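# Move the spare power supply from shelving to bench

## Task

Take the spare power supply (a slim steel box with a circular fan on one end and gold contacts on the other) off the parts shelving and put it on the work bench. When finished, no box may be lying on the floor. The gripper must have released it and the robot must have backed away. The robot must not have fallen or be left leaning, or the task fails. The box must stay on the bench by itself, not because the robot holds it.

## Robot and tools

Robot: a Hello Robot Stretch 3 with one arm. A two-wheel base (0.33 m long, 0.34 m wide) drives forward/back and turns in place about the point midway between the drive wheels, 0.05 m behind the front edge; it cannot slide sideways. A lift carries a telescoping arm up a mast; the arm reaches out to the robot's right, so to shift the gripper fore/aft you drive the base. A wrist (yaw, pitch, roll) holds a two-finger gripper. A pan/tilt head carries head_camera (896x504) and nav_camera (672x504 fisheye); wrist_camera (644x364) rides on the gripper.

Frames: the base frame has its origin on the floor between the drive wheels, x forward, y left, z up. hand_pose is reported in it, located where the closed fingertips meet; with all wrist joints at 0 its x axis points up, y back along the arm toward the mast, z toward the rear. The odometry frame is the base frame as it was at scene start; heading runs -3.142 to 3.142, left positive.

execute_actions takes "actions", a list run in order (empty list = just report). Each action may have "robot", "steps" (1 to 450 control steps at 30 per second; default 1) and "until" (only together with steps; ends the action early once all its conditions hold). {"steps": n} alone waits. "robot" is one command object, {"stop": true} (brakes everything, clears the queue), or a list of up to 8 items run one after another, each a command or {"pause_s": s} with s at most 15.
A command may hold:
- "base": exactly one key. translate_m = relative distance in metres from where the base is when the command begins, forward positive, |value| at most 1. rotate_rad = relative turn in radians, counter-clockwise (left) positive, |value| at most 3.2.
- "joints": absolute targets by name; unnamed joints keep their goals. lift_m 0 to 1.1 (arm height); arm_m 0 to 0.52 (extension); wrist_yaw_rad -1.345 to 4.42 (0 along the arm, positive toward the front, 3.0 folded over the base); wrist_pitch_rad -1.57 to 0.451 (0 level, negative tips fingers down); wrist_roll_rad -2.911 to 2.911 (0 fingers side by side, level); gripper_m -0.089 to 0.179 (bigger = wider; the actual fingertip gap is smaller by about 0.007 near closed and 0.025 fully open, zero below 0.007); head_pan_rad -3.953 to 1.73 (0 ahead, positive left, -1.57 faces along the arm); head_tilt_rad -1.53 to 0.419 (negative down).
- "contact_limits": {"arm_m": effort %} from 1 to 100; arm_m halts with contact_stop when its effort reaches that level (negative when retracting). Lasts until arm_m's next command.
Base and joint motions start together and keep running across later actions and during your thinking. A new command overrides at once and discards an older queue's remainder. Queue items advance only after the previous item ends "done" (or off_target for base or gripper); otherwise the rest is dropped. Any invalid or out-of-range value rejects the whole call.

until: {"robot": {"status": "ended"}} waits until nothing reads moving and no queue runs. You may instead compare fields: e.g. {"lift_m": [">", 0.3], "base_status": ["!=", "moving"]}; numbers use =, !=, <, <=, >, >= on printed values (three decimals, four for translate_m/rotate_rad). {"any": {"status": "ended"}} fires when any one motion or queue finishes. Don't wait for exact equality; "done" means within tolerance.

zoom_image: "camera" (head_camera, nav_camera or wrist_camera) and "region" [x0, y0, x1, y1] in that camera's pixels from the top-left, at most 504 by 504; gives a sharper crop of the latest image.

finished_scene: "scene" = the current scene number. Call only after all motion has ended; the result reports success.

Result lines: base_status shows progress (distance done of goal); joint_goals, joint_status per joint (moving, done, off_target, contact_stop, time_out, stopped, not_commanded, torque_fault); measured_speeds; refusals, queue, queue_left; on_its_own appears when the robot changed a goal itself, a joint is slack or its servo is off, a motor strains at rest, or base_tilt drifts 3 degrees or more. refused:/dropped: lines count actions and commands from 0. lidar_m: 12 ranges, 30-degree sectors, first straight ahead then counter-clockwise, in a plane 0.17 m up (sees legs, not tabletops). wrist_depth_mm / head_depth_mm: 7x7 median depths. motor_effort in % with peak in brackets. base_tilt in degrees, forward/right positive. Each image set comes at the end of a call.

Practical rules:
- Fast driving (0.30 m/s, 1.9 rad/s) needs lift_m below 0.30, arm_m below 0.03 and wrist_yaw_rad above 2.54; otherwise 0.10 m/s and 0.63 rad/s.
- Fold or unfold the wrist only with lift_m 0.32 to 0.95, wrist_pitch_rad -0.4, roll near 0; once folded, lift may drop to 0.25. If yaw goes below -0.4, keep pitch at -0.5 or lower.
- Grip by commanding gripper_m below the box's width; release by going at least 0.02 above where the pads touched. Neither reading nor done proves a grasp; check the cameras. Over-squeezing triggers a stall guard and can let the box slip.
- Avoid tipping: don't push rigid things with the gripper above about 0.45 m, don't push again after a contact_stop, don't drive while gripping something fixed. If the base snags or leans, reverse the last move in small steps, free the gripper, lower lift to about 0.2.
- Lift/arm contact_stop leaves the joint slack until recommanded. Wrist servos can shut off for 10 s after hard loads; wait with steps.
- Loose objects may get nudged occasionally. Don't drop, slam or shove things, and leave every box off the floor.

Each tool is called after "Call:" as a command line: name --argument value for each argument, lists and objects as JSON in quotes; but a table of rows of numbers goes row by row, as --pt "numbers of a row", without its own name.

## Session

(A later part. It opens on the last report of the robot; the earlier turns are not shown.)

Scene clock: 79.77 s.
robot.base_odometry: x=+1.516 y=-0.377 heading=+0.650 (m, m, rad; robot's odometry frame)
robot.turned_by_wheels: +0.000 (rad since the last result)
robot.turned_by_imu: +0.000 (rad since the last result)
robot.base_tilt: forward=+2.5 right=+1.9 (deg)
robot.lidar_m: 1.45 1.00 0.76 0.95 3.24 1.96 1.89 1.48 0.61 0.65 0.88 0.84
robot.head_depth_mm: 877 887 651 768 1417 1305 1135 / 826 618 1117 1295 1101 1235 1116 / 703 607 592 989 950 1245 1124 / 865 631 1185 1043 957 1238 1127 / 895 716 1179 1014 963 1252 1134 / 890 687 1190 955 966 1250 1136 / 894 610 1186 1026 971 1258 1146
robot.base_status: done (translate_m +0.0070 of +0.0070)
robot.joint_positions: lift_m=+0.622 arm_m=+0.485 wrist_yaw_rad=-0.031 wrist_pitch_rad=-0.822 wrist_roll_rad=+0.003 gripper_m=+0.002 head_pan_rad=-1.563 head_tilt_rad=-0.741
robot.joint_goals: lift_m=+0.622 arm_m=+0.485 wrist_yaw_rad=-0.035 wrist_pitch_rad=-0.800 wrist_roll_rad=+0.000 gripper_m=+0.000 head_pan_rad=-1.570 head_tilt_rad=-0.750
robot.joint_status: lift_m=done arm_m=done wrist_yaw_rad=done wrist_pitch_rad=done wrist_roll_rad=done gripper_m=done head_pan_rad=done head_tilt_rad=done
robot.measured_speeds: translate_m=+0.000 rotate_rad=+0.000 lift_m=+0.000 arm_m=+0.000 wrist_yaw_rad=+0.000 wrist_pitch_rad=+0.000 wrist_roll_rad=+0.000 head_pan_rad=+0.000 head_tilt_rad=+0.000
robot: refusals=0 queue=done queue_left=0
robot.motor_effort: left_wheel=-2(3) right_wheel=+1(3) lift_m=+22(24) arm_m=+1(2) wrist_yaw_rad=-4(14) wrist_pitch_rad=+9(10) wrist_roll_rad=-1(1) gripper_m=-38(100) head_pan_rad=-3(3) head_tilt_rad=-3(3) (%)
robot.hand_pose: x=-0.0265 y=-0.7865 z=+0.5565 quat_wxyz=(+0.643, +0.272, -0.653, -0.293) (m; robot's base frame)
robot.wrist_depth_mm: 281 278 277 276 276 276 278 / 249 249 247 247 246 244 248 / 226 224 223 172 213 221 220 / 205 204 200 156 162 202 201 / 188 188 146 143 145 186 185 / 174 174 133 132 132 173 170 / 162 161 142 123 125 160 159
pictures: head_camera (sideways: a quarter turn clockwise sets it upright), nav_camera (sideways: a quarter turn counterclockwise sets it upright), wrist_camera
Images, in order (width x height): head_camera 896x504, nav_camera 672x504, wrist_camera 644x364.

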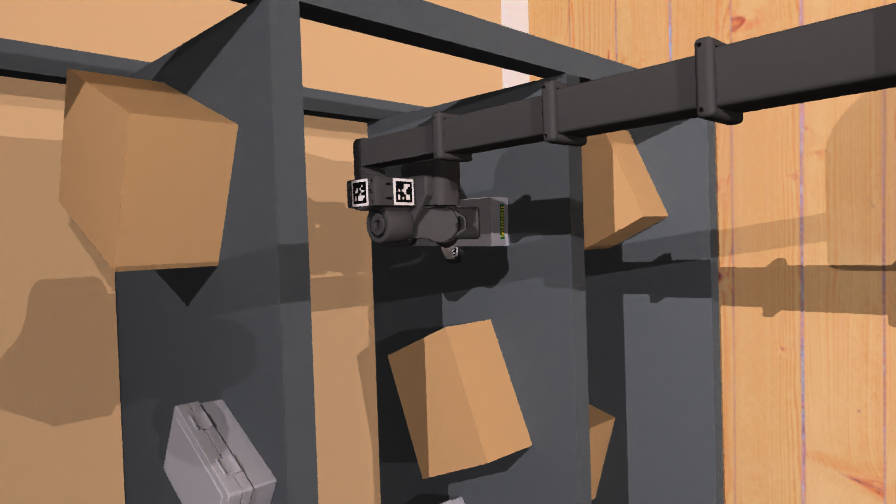

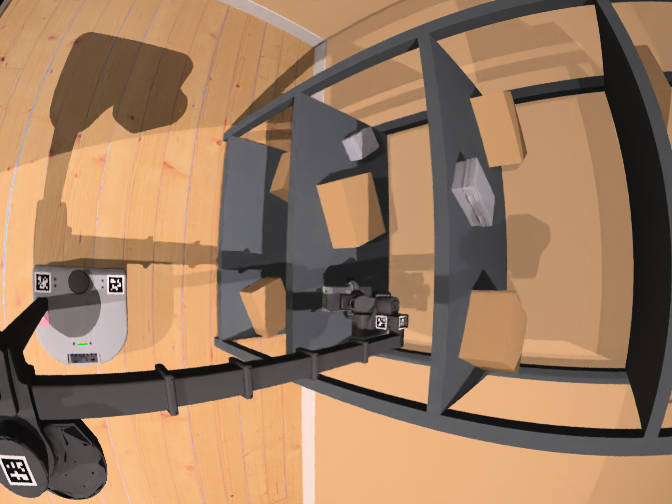

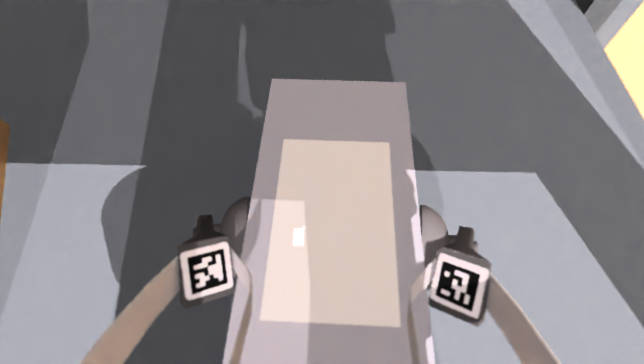

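Call:
execute_actions --actions '[{"robot":{"joints":{"lift_m":0.652}},"steps":100,"until":{"robot":{"status":"ended"}}}]'

Scene clock: 83.33 s.
robot.base_odometry: x=+1.516 y=-0.377 heading=+0.650 (m, m, rad; robot's odometry frame)
robot.turned_by_wheels: +0.000 (rad since the last result)
robot.turned_by_imu: +0.000 (rad since the last result)
robot.base_tilt: forward=+2.5 right=+1.9 (deg)
robot.lidar_m: 1.45 1.00 0.76 0.95 3.26 1.96 1.89 1.48 0.61 0.65 0.88 0.84
robot.head_depth_mm: 876 891 651 770 1427 1296 - / 827 617 1086 1330 - 1232 1120 / 705 610 591 1002 951 1237 1125 / 866 630 1183 1043 956 1237 1130 / 893 715 1180 1016 957 1254 1131 / 893 689 1186 958 967 1256 1144 / 893 612 1184 1028 971 1262 1144
robot.base_status: done (translate_m +0.0070 of +0.0070)
robot.joint_positions: lift_m=+0.652 arm_m=+0.485 wrist_yaw_rad=-0.031 wrist_pitch_rad=-0.851 wrist_roll_rad=+0.003 gripper_m=+0.018 head_pan_rad=-1.563 head_tilt_rad=-0.741
robot.joint_goals: lift_m=+0.652 arm_m=+0.485 wrist_yaw_rad=-0.035 wrist_pitch_rad=-0.800 wrist_roll_rad=+0.000 gripper_m=+0.017 head_pan_rad=-1.570 head_tilt_rad=-0.750
robot.joint_status: lift_m=done arm_m=done wrist_yaw_rad=done wrist_pitch_rad=done wrist_roll_rad=done gripper_m=done head_pan_rad=done head_tilt_rad=done
robot.measured_speeds: translate_m=+0.000 rotate_rad=+0.000 lift_m=+0.000 arm_m=+0.000 wrist_yaw_rad=+0.000 wrist_pitch_rad=+0.000 wrist_roll_rad=+0.000 head_pan_rad=+0.000 head_tilt_rad=+0.000
robot: refusals=0 queue=done queue_left=0
robot.on_its_own: gripper_m is held at +0.017, not at your +0.000, by its stall guard, which is still easing
robot.motor_effort: left_wheel=-1(2) right_wheel=+0(0) lift_m=+26(27) arm_m=+1(1) wrist_yaw_rad=-4(4) wrist_pitch_rad=+21(23) wrist_roll_rad=-1(1) gripper_m=-26(34) head_pan_rad=-3(3) head_tilt_rad=-3(3) (%)
robot.hand_pose: x=-0.0263 y=-0.7805 z=+0.5818 quat_wxyz=(+0.639, +0.281, -0.649, -0.303) (m; robot's base frame)
robot.wrist_depth_mm: 310 306 308 303 302 302 305 / 276 278 276 275 274 272 417 / 252 252 250 172 241 248 252 / 230 230 227 156 161 228 225 / 213 214 146 144 144 210 211 / 198 199 133 133 133 196 196 / 186 184 180 124 126 183 181
pictures: head_camera (sideways: a quarter turn clockwise sets it upright), nav_camera (sideways: a quarter turn counterclockwise sets it upright), wrist_camera
Images, in order (width x height): head_camera 896x504, nav_camera 672x504, wrist_camera 644x364.

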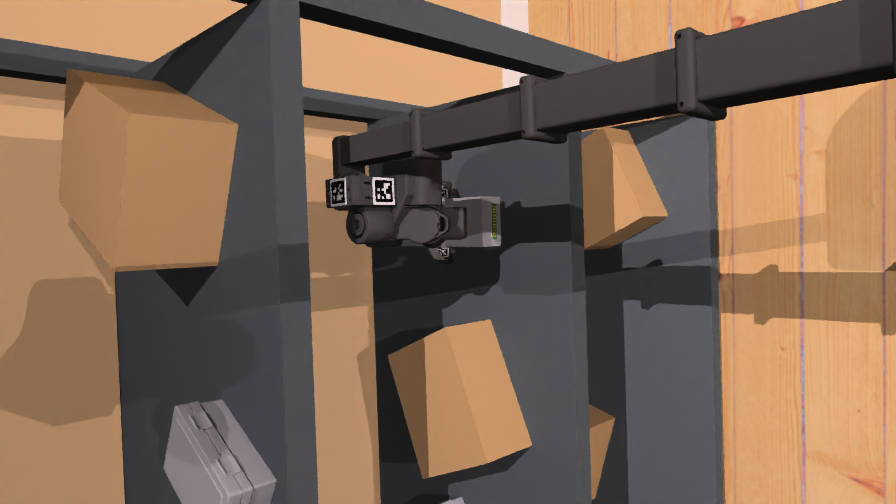

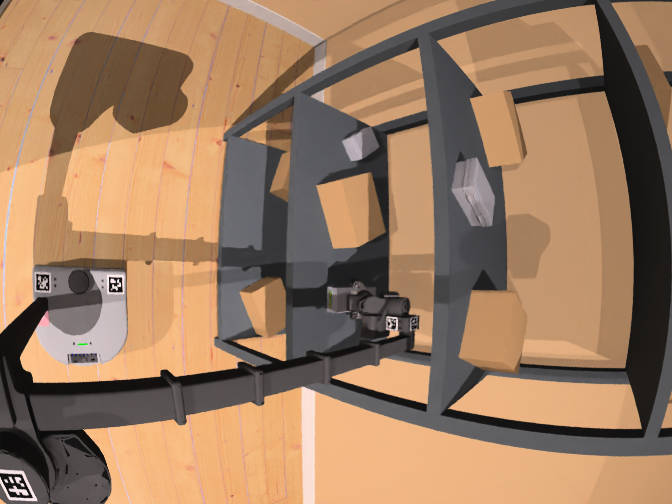

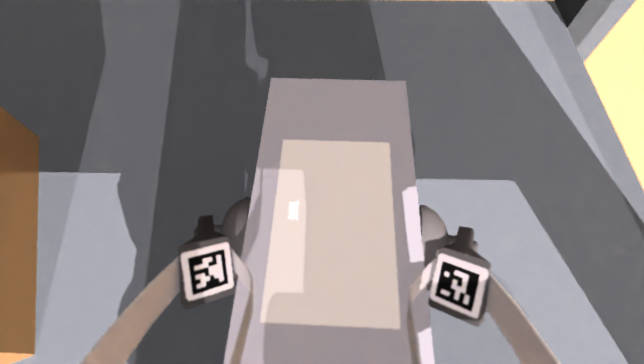

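Call:
execute_actions --actions '[]'

Scene clock: 89.87 s.
robot.base_odometry: x=+1.516 y=-0.377 heading=+0.650 (m, m, rad; robot's odometry frame)
robot.turned_by_wheels: +0.000 (rad since the last result)
robot.turned_by_imu: -0.001 (rad since the last result)
robot.base_tilt: forward=+2.5 right=+1.9 (deg)
robot.lidar_m: 1.45 1.01 0.76 0.95 3.26 1.97 1.89 1.48 0.61 0.65 0.88 0.84
robot.head_depth_mm: 873 881 653 770 1414 1293 - / 827 618 1093 1335 - 1224 1120 / 703 608 592 1003 947 1235 1127 / 866 631 1185 1038 954 1250 1131 / 894 717 1182 1015 964 1252 1131 / 892 687 1191 955 967 1258 1134 / 895 610 1189 1024 975 1254 1143
robot.base_status: done (translate_m +0.0070 of +0.0070)
robot.joint_positions: lift_m=+0.652 arm_m=+0.485 wrist_yaw_rad=-0.031 wrist_pitch_rad=-0.851 wrist_roll_rad=+0.003 gripper_m=+0.036 head_pan_rad=-1.563 head_tilt_rad=-0.741
robot.joint_goals: lift_m=+0.652 arm_m=+0.485 wrist_yaw_rad=-0.035 wrist_pitch_rad=-0.800 wrist_roll_rad=+0.000 gripper_m=+0.035 head_pan_rad=-1.570 head_tilt_rad=-0.750
robot.joint_status: lift_m=done arm_m=done wrist_yaw_rad=done wrist_pitch_rad=done wrist_roll_rad=done gripper_m=done head_pan_rad=done head_tilt_rad=done
robot.measured_speeds: translate_m=+0.000 rotate_rad=+0.000 lift_m=+0.000 arm_m=+0.000 wrist_yaw_rad=+0.000 wrist_pitch_rad=+0.000 wrist_roll_rad=+0.000 head_pan_rad=+0.000 head_tilt_rad=+0.000
robot: refusals=0 queue=done queue_left=0
robot.on_its_own: gripper_m is held at +0.035, not at your +0.000, by its stall guard, which is not easing now
robot.motor_effort: left_wheel=-2(2) right_wheel=+1(0) lift_m=+26(26) arm_m=+2(1) wrist_yaw_rad=-4(4) wrist_pitch_rad=+21(21) wrist_roll_rad=-1(1) gripper_m=-20(26) head_pan_rad=-3(3) head_tilt_rad=-3(3) (%)
robot.hand_pose: x=-0.0263 y=-0.7805 z=+0.5818 quat_wxyz=(+0.639, +0.281, -0.649, -0.303) (m; robot's base frame)
robot.wrist_depth_mm: 309 307 305 305 302 303 303 / 279 277 276 275 274 274 418 / 252 252 251 173 240 247 252 / 232 231 226 157 163 228 227 / 215 213 147 144 145 210 210 / 197 199 133 133 132 197 195 / 186 185 153 123 125 183 183
pictures: head_camera (sideways: a quarter turn clockwise sets it upright), nav_camera (sideways: a quarter turn counterclockwise sets it upright), wrist_camera
Images, in order (width x height): head_camera 896x504, nav_camera 672x504, wrist_camera 644x364.

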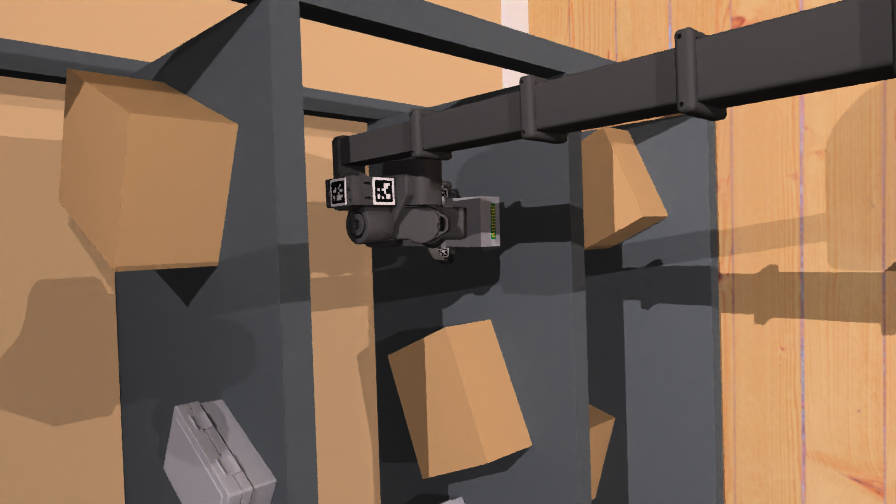

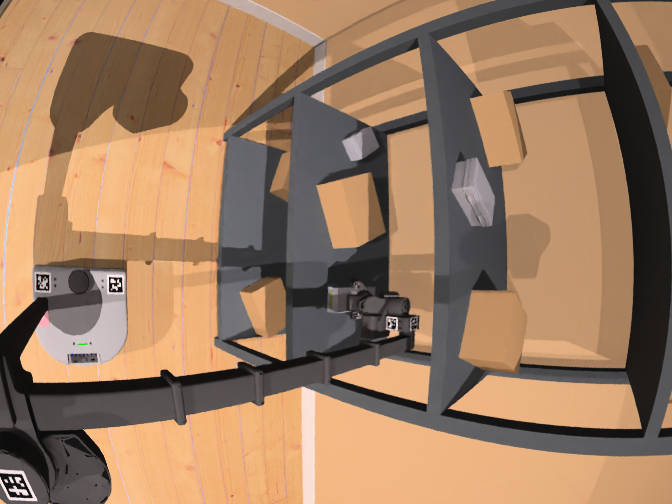

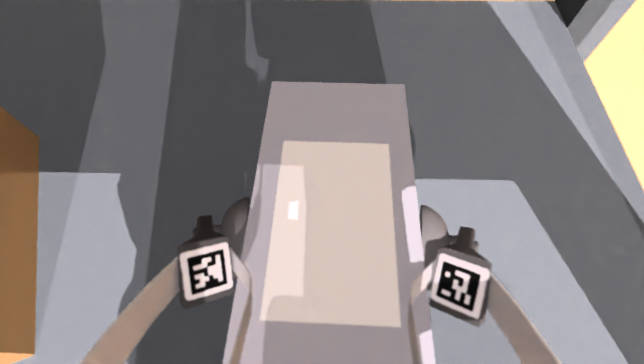

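Call:
execute_actions --actions '[{"robot":{"joints":{"arm_m":0.08,"head_pan_rad":-3.14,"head_tilt_rad":-0.6}},"steps":200,"until":{"robot":{"arm_m":["<",0.15]}}},{"robot":[{"base":{"rotate_rad":-1.46}},{"base":{"translate_m":-1.0}}],"steps":200,"until":{"robot":{"translate_m":["<",-0.1]}}}]'

Scene clock: 101.37 s.
robot.base_odometry: x=+1.447 y=-0.305 heading=-0.810 (m, m, rad; robot's odometry frame)
robot.turned_by_wheels: -1.460 (rad since the last result)
robot.turned_by_imu: -1.462 (rad since the last result)
robot.base_tilt: forward=+2.8 right=+1.9 (deg)
robot.lidar_m: 0.75 0.92 1.48 1.47 0.79 0.67 2.90 2.92 1.91 1.88 1.47 0.70
robot.head_depth_mm: 1239 1207 1157 1113 1073 1051 - / 2851 3273 2840 2035 1629 1383 - / 2949 3283 2853 2111 1673 1384 - / 2942 3392 2916 2148 1678 1387 1192 / 3024 3361 2948 2152 1691 1405 1195 / 3115 3513 2969 2167 1694 1407 1204 / 3145 3573 3030 2179 1716 1417 1203
robot.base_status: moving (translate_m -0.1008 of -1.0000)
robot.joint_positions: lift_m=+0.652 arm_m=+0.080 wrist_yaw_rad=-0.033 wrist_pitch_rad=-0.851 wrist_roll_rad=+0.003 gripper_m=+0.036 head_pan_rad=-3.133 head_tilt_rad=-0.606
robot.joint_goals: lift_m=+0.652 arm_m=+0.080 wrist_yaw_rad=-0.035 wrist_pitch_rad=-0.800 wrist_roll_rad=+0.000 gripper_m=+0.035 head_pan_rad=-3.140 head_tilt_rad=-0.600
robot.joint_status: lift_m=done arm_m=done wrist_yaw_rad=done wrist_pitch_rad=done wrist_roll_rad=done gripper_m=done head_pan_rad=done head_tilt_rad=done
robot.measured_speeds: translate_m=-0.100 rotate_rad=+0.000 lift_m=+0.000 arm_m=+0.000 wrist_yaw_rad=+0.000 wrist_pitch_rad=+0.000 wrist_roll_rad=+0.000 head_pan_rad=+0.000 head_tilt_rad=+0.000
robot: refusals=0 queue=running queue_left=0
robot.on_its_own: gripper_m is held at +0.035, not at your +0.000, by its stall guard, which is not easing now
robot.motor_effort: left_wheel=+1(7) right_wheel=-4(6) lift_m=+26(25) arm_m=-3(3) wrist_yaw_rad=-1(4) wrist_pitch_rad=+21(21) wrist_roll_rad=-1(1) gripper_m=-19(20) head_pan_rad=-3(42) head_tilt_rad=+2(17) (%)
robot.hand_pose: x=-0.0266 y=-0.3760 z=+0.5818 quat_wxyz=(+0.638, +0.281, -0.649, -0.303) (m; robot's base frame)
robot.wrist_depth_mm: - - - - - - - / - - - - - 993 - / 939 951 903 174 876 906 911 / 855 841 856 157 163 842 850 / 777 790 147 144 146 787 764 / 729 741 133 133 132 725 704 / 694 674 392 123 125 662 665
pictures: head_camera (sideways: a quarter turn clockwise sets it upright), nav_camera (sideways: a quarter turn counterclockwise sets it upright), wrist_camera
Images, in order (width x height): head_camera 896x504, nav_camera 672x504, wrist_camera 644x364.

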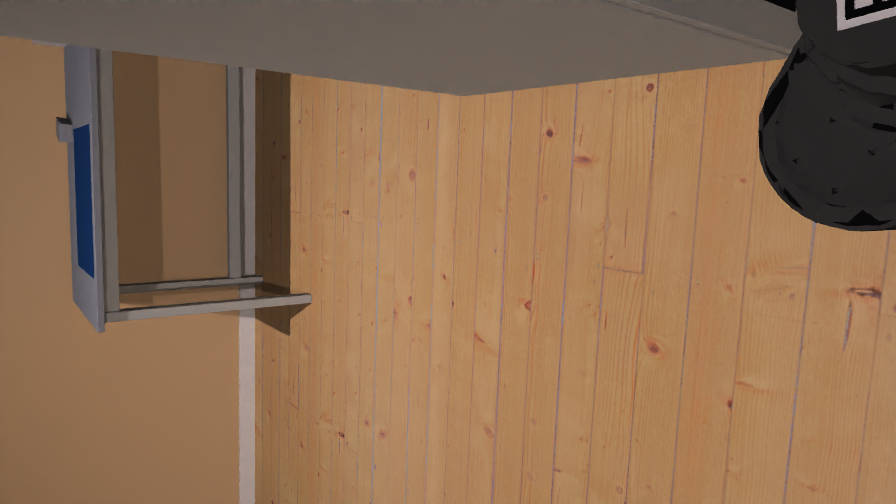

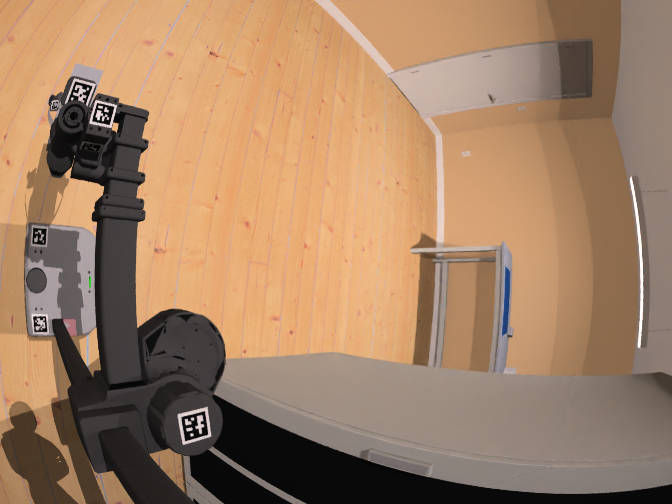

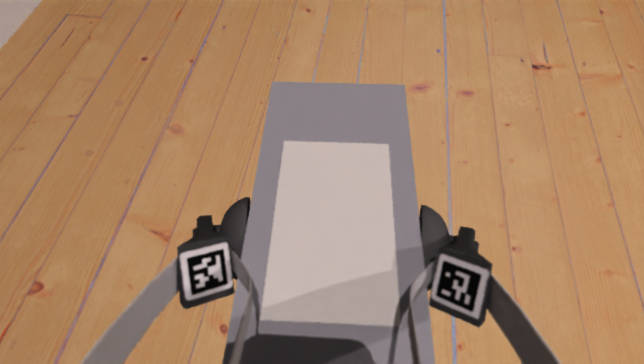

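Call:
execute_actions --actions '[{"steps":300,"until":{"robot":{"y":[">",0.202]}}},{"robot":{"base":{"translate_m":-1.0}},"steps":300,"until":{"robot":{"y":[">",0.637]}}},{"robot":[{"base":{"translate_m":-1.0},"joints":{"lift_m":1.06,"head_pan_rad":-1.57,"head_tilt_rad":-0.6}},{"base":{"rotate_rad":-1.68}}],"steps":450,"until":{"robot":{"status":"ended"}}}]'

Scene clock: 128.77 s.
robot.base_odometry: x=-0.142 y=+1.363 heading=-2.490 (m, m, rad; robot's odometry frame)
robot.turned_by_wheels: -1.680 (rad since the last result)
robot.turned_by_imu: -1.688 (rad since the last result)
robot.base_tilt: forward=+2.5 right=+1.9 (deg)
robot.lidar_m: 1.98 2.11 2.47 2.97 0.83 0.90 1.76 1.22 1.25 1.20 0.63 1.91
robot.head_depth_mm: - - - - 1612 1375 1175 / 1073 - - - 1602 1382 1179 / 1077 - - - 350 1359 1184 / 1071 1171 882 653 382 1363 1195 / 1088 1183 865 657 1650 1406 1198 / 1091 1198 880 661 1658 1412 1149 / 1088 1209 894 667 1676 927 1199
robot.base_status: done (rotate_rad -1.6798 of -1.6800)
robot.joint_positions: lift_m=+1.060 arm_m=+0.080 wrist_yaw_rad=-0.033 wrist_pitch_rad=-0.851 wrist_roll_rad=+0.003 gripper_m=+0.036 head_pan_rad=-1.577 head_tilt_rad=-0.606
robot.joint_goals: lift_m=+1.060 arm_m=+0.080 wrist_yaw_rad=-0.035 wrist_pitch_rad=-0.800 wrist_roll_rad=+0.000 gripper_m=+0.035 head_pan_rad=-1.570 head_tilt_rad=-0.600
robot.joint_status: lift_m=done arm_m=done wrist_yaw_rad=done wrist_pitch_rad=done wrist_roll_rad=done gripper_m=done head_pan_rad=done head_tilt_rad=done
robot.measured_speeds: translate_m=+0.000 rotate_rad=+0.000 lift_m=+0.000 arm_m=+0.000 wrist_yaw_rad=+0.000 wrist_pitch_rad=+0.000 wrist_roll_rad=+0.000 head_pan_rad=+0.000 head_tilt_rad=+0.000
robot: refusals=0 queue=done queue_left=0
robot.on_its_own: gripper_m is held at +0.035, not at your +0.000, by its stall guard, which is not easing now
robot.motor_effort: left_wheel=+2(7) right_wheel=-3(6) lift_m=+25(26) arm_m=-3(3) wrist_yaw_rad=-2(2) wrist_pitch_rad=+21(21) wrist_roll_rad=-1(1) gripper_m=-20(19) head_pan_rad=+4(44) head_tilt_rad=+2(4) (%)
robot.hand_pose: x=-0.0266 y=-0.3760 z=+0.9898 quat_wxyz=(+0.638, +0.281, -0.649, -0.303) (m; robot's base frame)
robot.wrist_depth_mm: 357 354 353 343 344 342 343 / 317 316 317 315 314 314 311 / 411 - - 174 303 - - / - 636 - 157 162 - - / - - 147 144 145 - - / - - 133 133 132 - - / - - - 124 125 - -
pictures: head_camera (sideways: a quarter turn clockwise sets it upright), nav_camera (sideways: a quarter turn counterclockwise sets it upright), wrist_camera
Images, in order (width x height): head_camera 896x504, nav_camera 672x504, wrist_camera 644x364.

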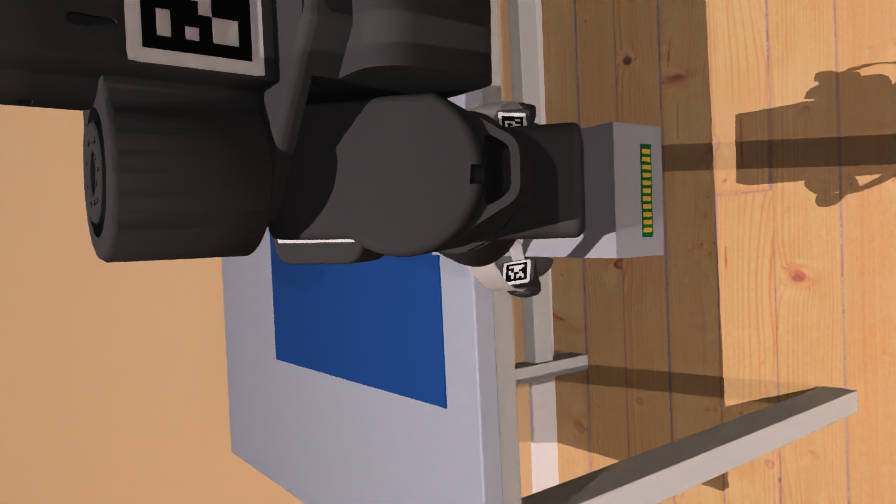

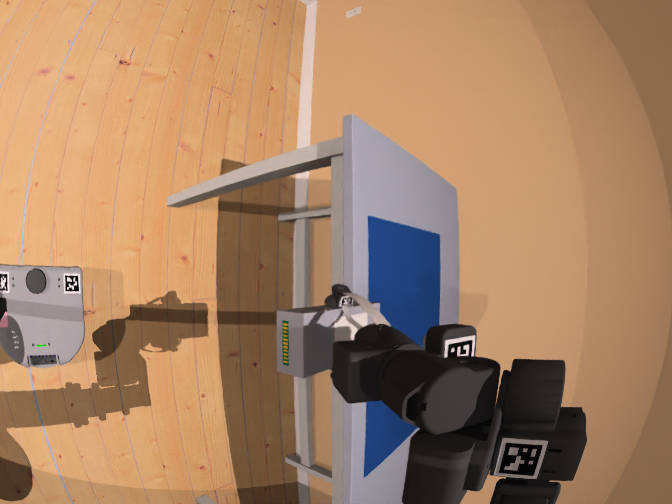

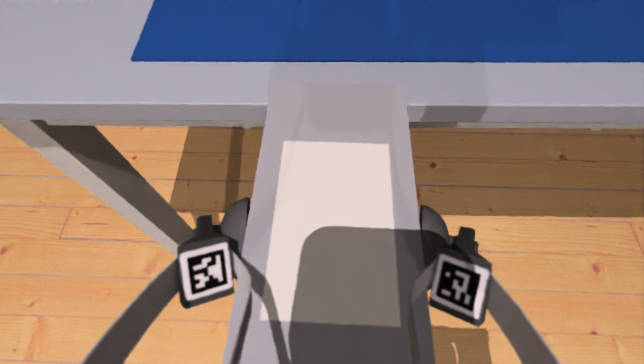

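Call:
execute_actions --actions '[{"robot":[{"joints":{"arm_m":0.44,"lift_m":1.045}},{"joints":{"lift_m":1.02}}],"steps":300,"until":{"robot":{"status":"ended"}}}]'

Scene clock: 136.43 s.
robot.base_odometry: x=-0.142 y=+1.363 heading=-2.490 (m, m, rad; robot's odometry frame)
robot.turned_by_wheels: +0.000 (rad since the last result)
robot.turned_by_imu: -0.001 (rad since the last result)
robot.base_tilt: forward=+2.5 right=+1.9 (deg)
robot.lidar_m: 1.99 2.11 2.47 2.98 0.83 0.90 1.76 1.22 1.25 1.20 0.63 1.91
robot.head_depth_mm: 1075 - 826 661 1593 1376 1175 / 1057 1174 837 664 1601 1382 1181 / 1062 1144 801 644 1596 1387 1193 / 1069 1174 741 651 1599 1396 1183 / 1094 1189 866 656 1659 1397 1199 / 1089 1188 880 662 1653 1412 1151 / 1092 1200 889 669 1668 923 1206
robot.base_status: done (rotate_rad -1.6798 of -1.6800)
robot.joint_positions: lift_m=+1.020 arm_m=+0.440 wrist_yaw_rad=-0.033 wrist_pitch_rad=-0.851 wrist_roll_rad=+0.003 gripper_m=+0.036 head_pan_rad=-1.577 head_tilt_rad=-0.606
robot.joint_goals: lift_m=+1.020 arm_m=+0.440 wrist_yaw_rad=-0.035 wrist_pitch_rad=-0.800 wrist_roll_rad=+0.000 gripper_m=+0.035 head_pan_rad=-1.570 head_tilt_rad=-0.600
robot.joint_status: lift_m=done arm_m=done wrist_yaw_rad=done wrist_pitch_rad=done wrist_roll_rad=done gripper_m=done head_pan_rad=done head_tilt_rad=done
robot.measured_speeds: translate_m=+0.000 rotate_rad=+0.000 lift_m=+0.000 arm_m=+0.000 wrist_yaw_rad=+0.000 wrist_pitch_rad=+0.000 wrist_roll_rad=+0.000 head_pan_rad=+0.000 head_tilt_rad=+0.000
robot: refusals=0 queue=done queue_left=0
robot.on_its_own: gripper_m is held at +0.035, not at your +0.000, by its stall guard, which is not easing now
robot.motor_effort: left_wheel=+2(2) right_wheel=-2(2) lift_m=+22(26) arm_m=+2(2) wrist_yaw_rad=-2(3) wrist_pitch_rad=+22(22) wrist_roll_rad=-1(1) gripper_m=-19(19) head_pan_rad=+3(3) head_tilt_rad=+2(2) (%)
robot.hand_pose: x=-0.0266 y=-0.7353 z=+0.9499 quat_wxyz=(+0.638, +0.281, -0.649, -0.303) (m; robot's base frame)
robot.wrist_depth_mm: 288 285 284 283 279 281 277 / 260 257 254 255 254 253 250 / 234 234 232 172 225 231 229 / 215 214 210 158 162 211 211 / 199 200 147 144 145 196 195 / 185 184 133 133 132 183 181 / 173 172 147 123 125 170 169
pictures: head_camera (sideways: a quarter turn clockwise sets it upright), nav_camera (sideways: a quarter turn counterclockwise sets it upright), wrist_camera
Images, in order (width x height): head_camera 896x504, nav_camera 672x504, wrist_camera 644x364.

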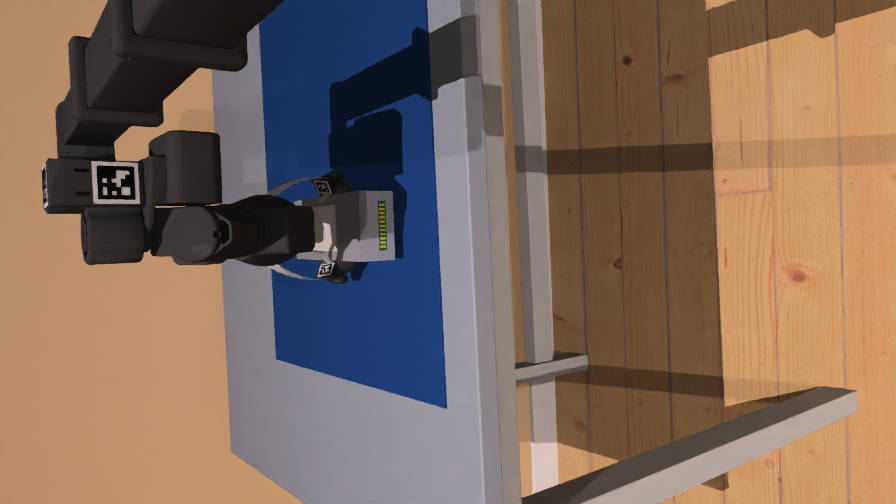

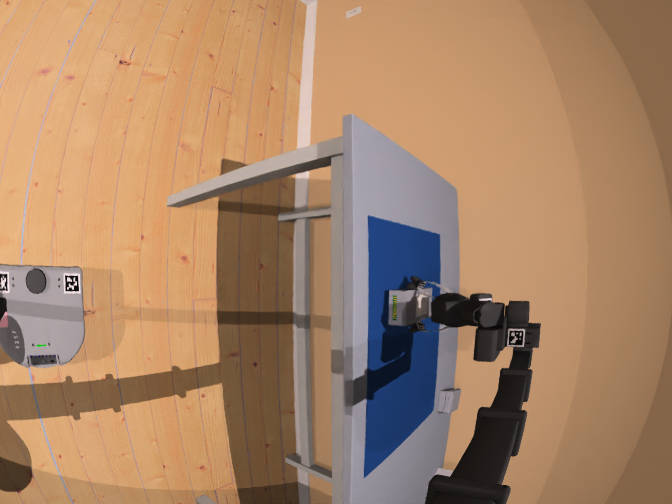

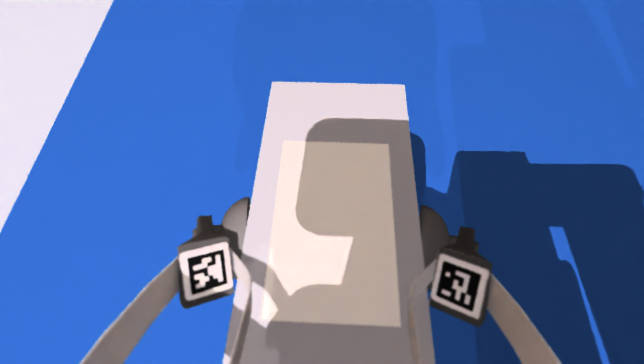

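Call:
execute_actions --actions '[{"robot":{"joints":{"lift_m":1.007}},"steps":60,"until":{"robot":{"status":"ended"}}},{"robot":[{"joints":{"gripper_m":0.15}},{"joints":{"lift_m":1.06,"arm_m":0.03}}],"steps":300,"until":{"robot":{"arm_m":["<",0.27]}}},{"robot":{"base":{"translate_m":0.25}},"steps":300,"until":{"robot":{"status":"ended"}}}]'

Scene clock: 156.47 s.
robot.base_odometry: x=-0.340 y=+1.212 heading=-2.490 (m, m, rad; robot's odometry frame)
robot.turned_by_wheels: +0.000 (rad since the last result)
robot.turned_by_imu: +0.000 (rad since the last result)
robot.base_tilt: forward=+2.5 right=+1.8 (deg)
robot.lidar_m: 1.74 1.84 2.32 2.99 1.10 1.01 2.01 1.45 1.24 0.55 1.38 1.81
robot.head_depth_mm: - - - - - 1370 1174 / 1085 - - - - 1338 1176 / 1089 - - - - 1335 1190 / 1090 1176 863 631 1555 1331 1157 / 1093 1195 920 662 1554 1376 1192 / 1092 1218 1373 1569 1704 1402 1206 / 1092 1207 1369 1564 1714 1417 1201
robot.base_status: done (translate_m +0.2500 of +0.2500)
robot.joint_positions: lift_m=+1.060 arm_m=+0.030 wrist_yaw_rad=-0.033 wrist_pitch_rad=-0.812 wrist_roll_rad=+0.003 gripper_m=+0.150 head_pan_rad=-1.577 head_tilt_rad=-0.606
robot.joint_goals: lift_m=+1.060 arm_m=+0.030 wrist_yaw_rad=-0.035 wrist_pitch_rad=-0.800 wrist_roll_rad=+0.000 gripper_m=+0.150 head_pan_rad=-1.570 head_tilt_rad=-0.600
robot.joint_status: lift_m=done arm_m=done wrist_yaw_rad=done wrist_pitch_rad=done wrist_roll_rad=done gripper_m=done head_pan_rad=done head_tilt_rad=done
robot.measured_speeds: translate_m=+0.000 rotate_rad=+0.000 lift_m=+0.000 arm_m=+0.000 wrist_yaw_rad=+0.000 wrist_pitch_rad=+0.000 wrist_roll_rad=+0.000 head_pan_rad=+0.000 head_tilt_rad=+0.000
robot: refusals=0 queue=done queue_left=0
robot.motor_effort: left_wheel=+1(6) right_wheel=-3(3) lift_m=+22(23) arm_m=-3(3) wrist_yaw_rad=-2(2) wrist_pitch_rad=+5(22) wrist_roll_rad=-1(1) gripper_m=+0(83) head_pan_rad=+4(4) head_tilt_rad=+2(2) (%)
robot.hand_pose: x=-0.0269 y=-0.3340 z=+0.9961 quat_wxyz=(+0.644, +0.268, -0.655, -0.291) (m; robot's base frame)
robot.wrist_depth_mm: - - 384 380 373 374 367 / - - 342 346 342 337 341 / - - - - - - - / - - - - - - - / - - - - - - - / - - - - - - - / - - - - - - -
pictures: head_camera (sideways: a quarter turn clockwise sets it upright), nav_camera (sideways: a quarter turn counterclockwise sets it upright), wrist_camera
Images, in order (width x height): head_camera 896x504, nav_camera 672x504, wrist_camera 644x364.

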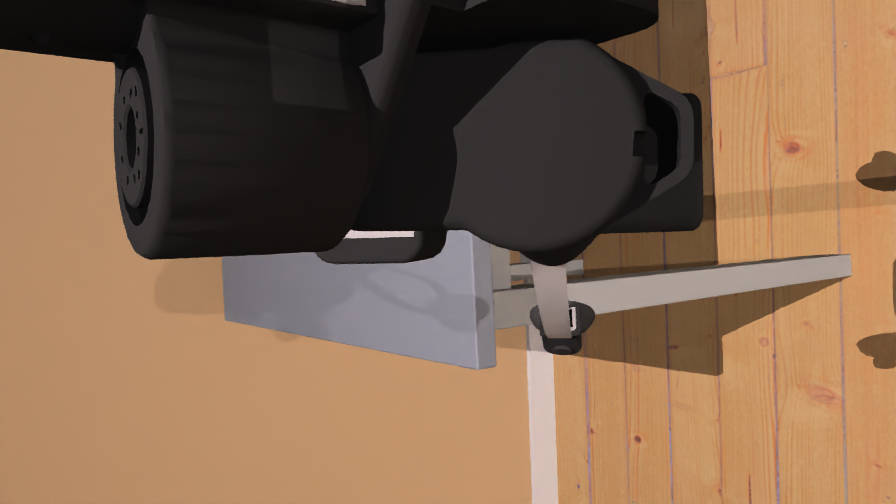

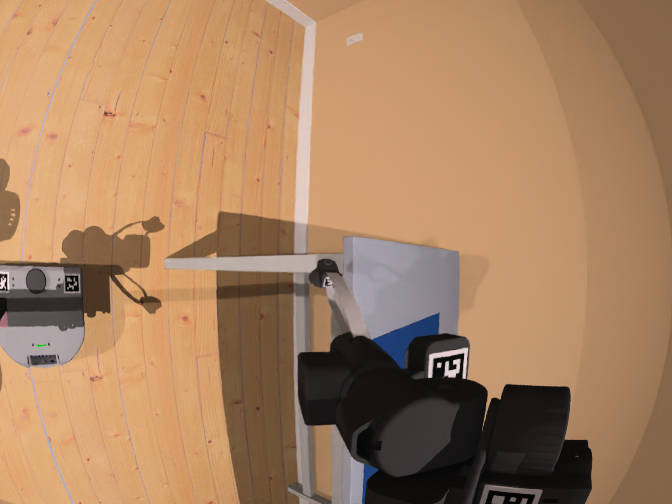

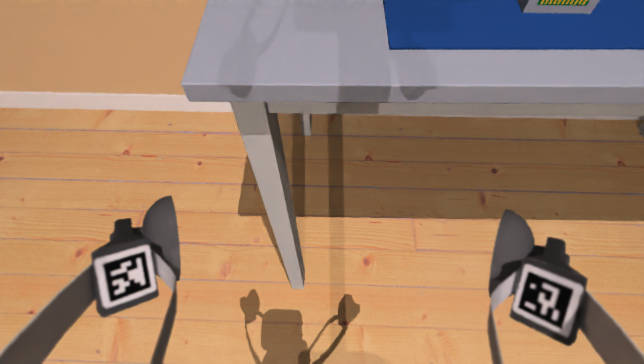

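The power supply is on the mat. A quick look back at the shelf will confirm nothing fell to the floor.

Call:
execute_actions --actions '[{"robot":{"joints":{"head_pan_rad":1.7,"head_tilt_rad":-0.4}},"steps":90,"until":{"robot":{"status":"ended"}}}]'

Scene clock: 165.83 s.
robot.base_odometry: x=-0.340 y=+1.212 heading=-2.490 (m, m, rad; robot's odometry frame)
robot.turned_by_wheels: +0.000 (rad since the last result)
robot.turned_by_imu: +0.000 (rad since the last result)
robot.base_tilt: forward=+2.5 right=+1.9 (deg)
robot.lidar_m: 1.74 1.85 2.31 2.98 1.10 1.01 2.02 1.45 1.25 0.55 1.39 1.81
robot.head_depth_mm: 2803 3012 3246 2880 2071 1605 1312 / 2826 3059 3286 2886 2072 1608 1321 / 2860 3095 3339 2922 2095 1617 1319 / 2818 3042 3380 3006 2112 1644 1328 / 2918 3110 3386 3147 2118 1642 1339 / 2910 - - - - 1646 1377 / - - - - - - -
robot.base_status: done (translate_m +0.2500 of +0.2500)
robot.joint_positions: lift_m=+1.060 arm_m=+0.030 wrist_yaw_rad=-0.033 wrist_pitch_rad=-0.812 wrist_roll_rad=+0.003 gripper_m=+0.150 head_pan_rad=+1.693 head_tilt_rad=-0.409
robot.joint_goals: lift_m=+1.060 arm_m=+0.030 wrist_yaw_rad=-0.035 wrist_pitch_rad=-0.800 wrist_roll_rad=+0.000 gripper_m=+0.150 head_pan_rad=+1.700 head_tilt_rad=-0.400
robot.joint_status: lift_m=done arm_m=done wrist_yaw_rad=done wrist_pitch_rad=done wrist_roll_rad=done gripper_m=done head_pan_rad=done head_tilt_rad=done
robot.measured_speeds: translate_m=+0.000 rotate_rad=+0.000 lift_m=+0.000 arm_m=+0.000 wrist_yaw_rad=+0.000 wrist_pitch_rad=+0.000 wrist_roll_rad=+0.000 head_pan_rad=+0.000 head_tilt_rad=+0.000
robot: refusals=0 queue=done queue_left=0
robot.motor_effort: left_wheel=+1(2) right_wheel=-2(2) lift_m=+22(21) arm_m=-3(3) wrist_yaw_rad=-2(2) wrist_pitch_rad=+5(5) wrist_roll_rad=-1(1) gripper_m=+0(1) head_pan_rad=+4(45) head_tilt_rad=+3(17) (%)
robot.hand_pose: x=-0.0269 y=-0.3340 z=+0.9961 quat_wxyz=(+0.644, +0.268, -0.655, -0.291) (m; robot's base frame)
robot.wrist_depth_mm: - - 379 377 377 374 373 / - - 344 345 339 342 342 / - - - - - - - / - - - - - - - / - - - - - - - / - - - - - - - / - - - - - - -
pictures: head_camera (sideways: a quarter turn clockwise sets it upright), nav_camera (sideways: a quarter turn counterclockwise sets it upright), wrist_camera
Images, in order (width x height): head_camera 896x504, nav_camera 672x504, wrist_camera 644x364.

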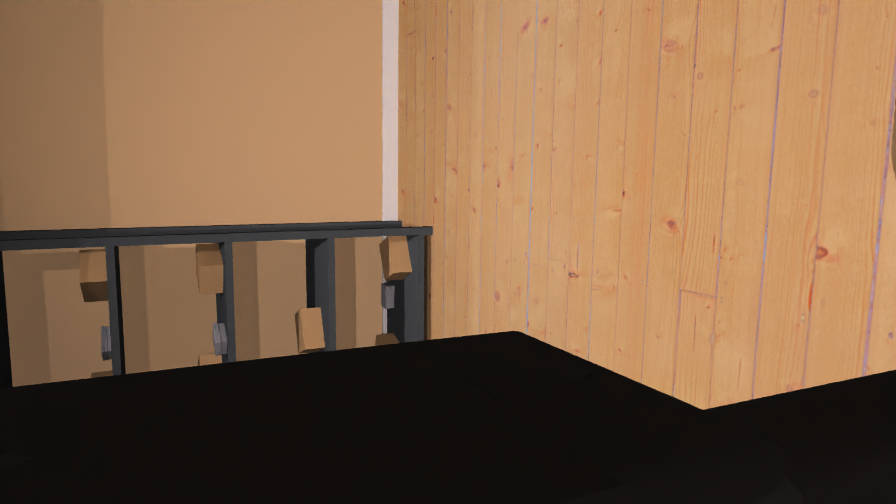

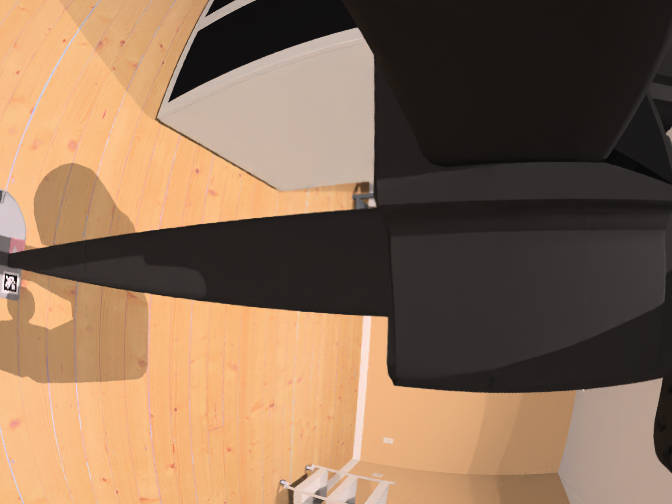

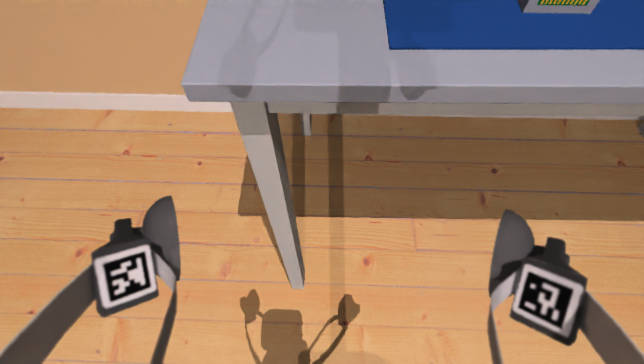

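Call:
finished_scene --scene 1

The scene is finished: the task was done.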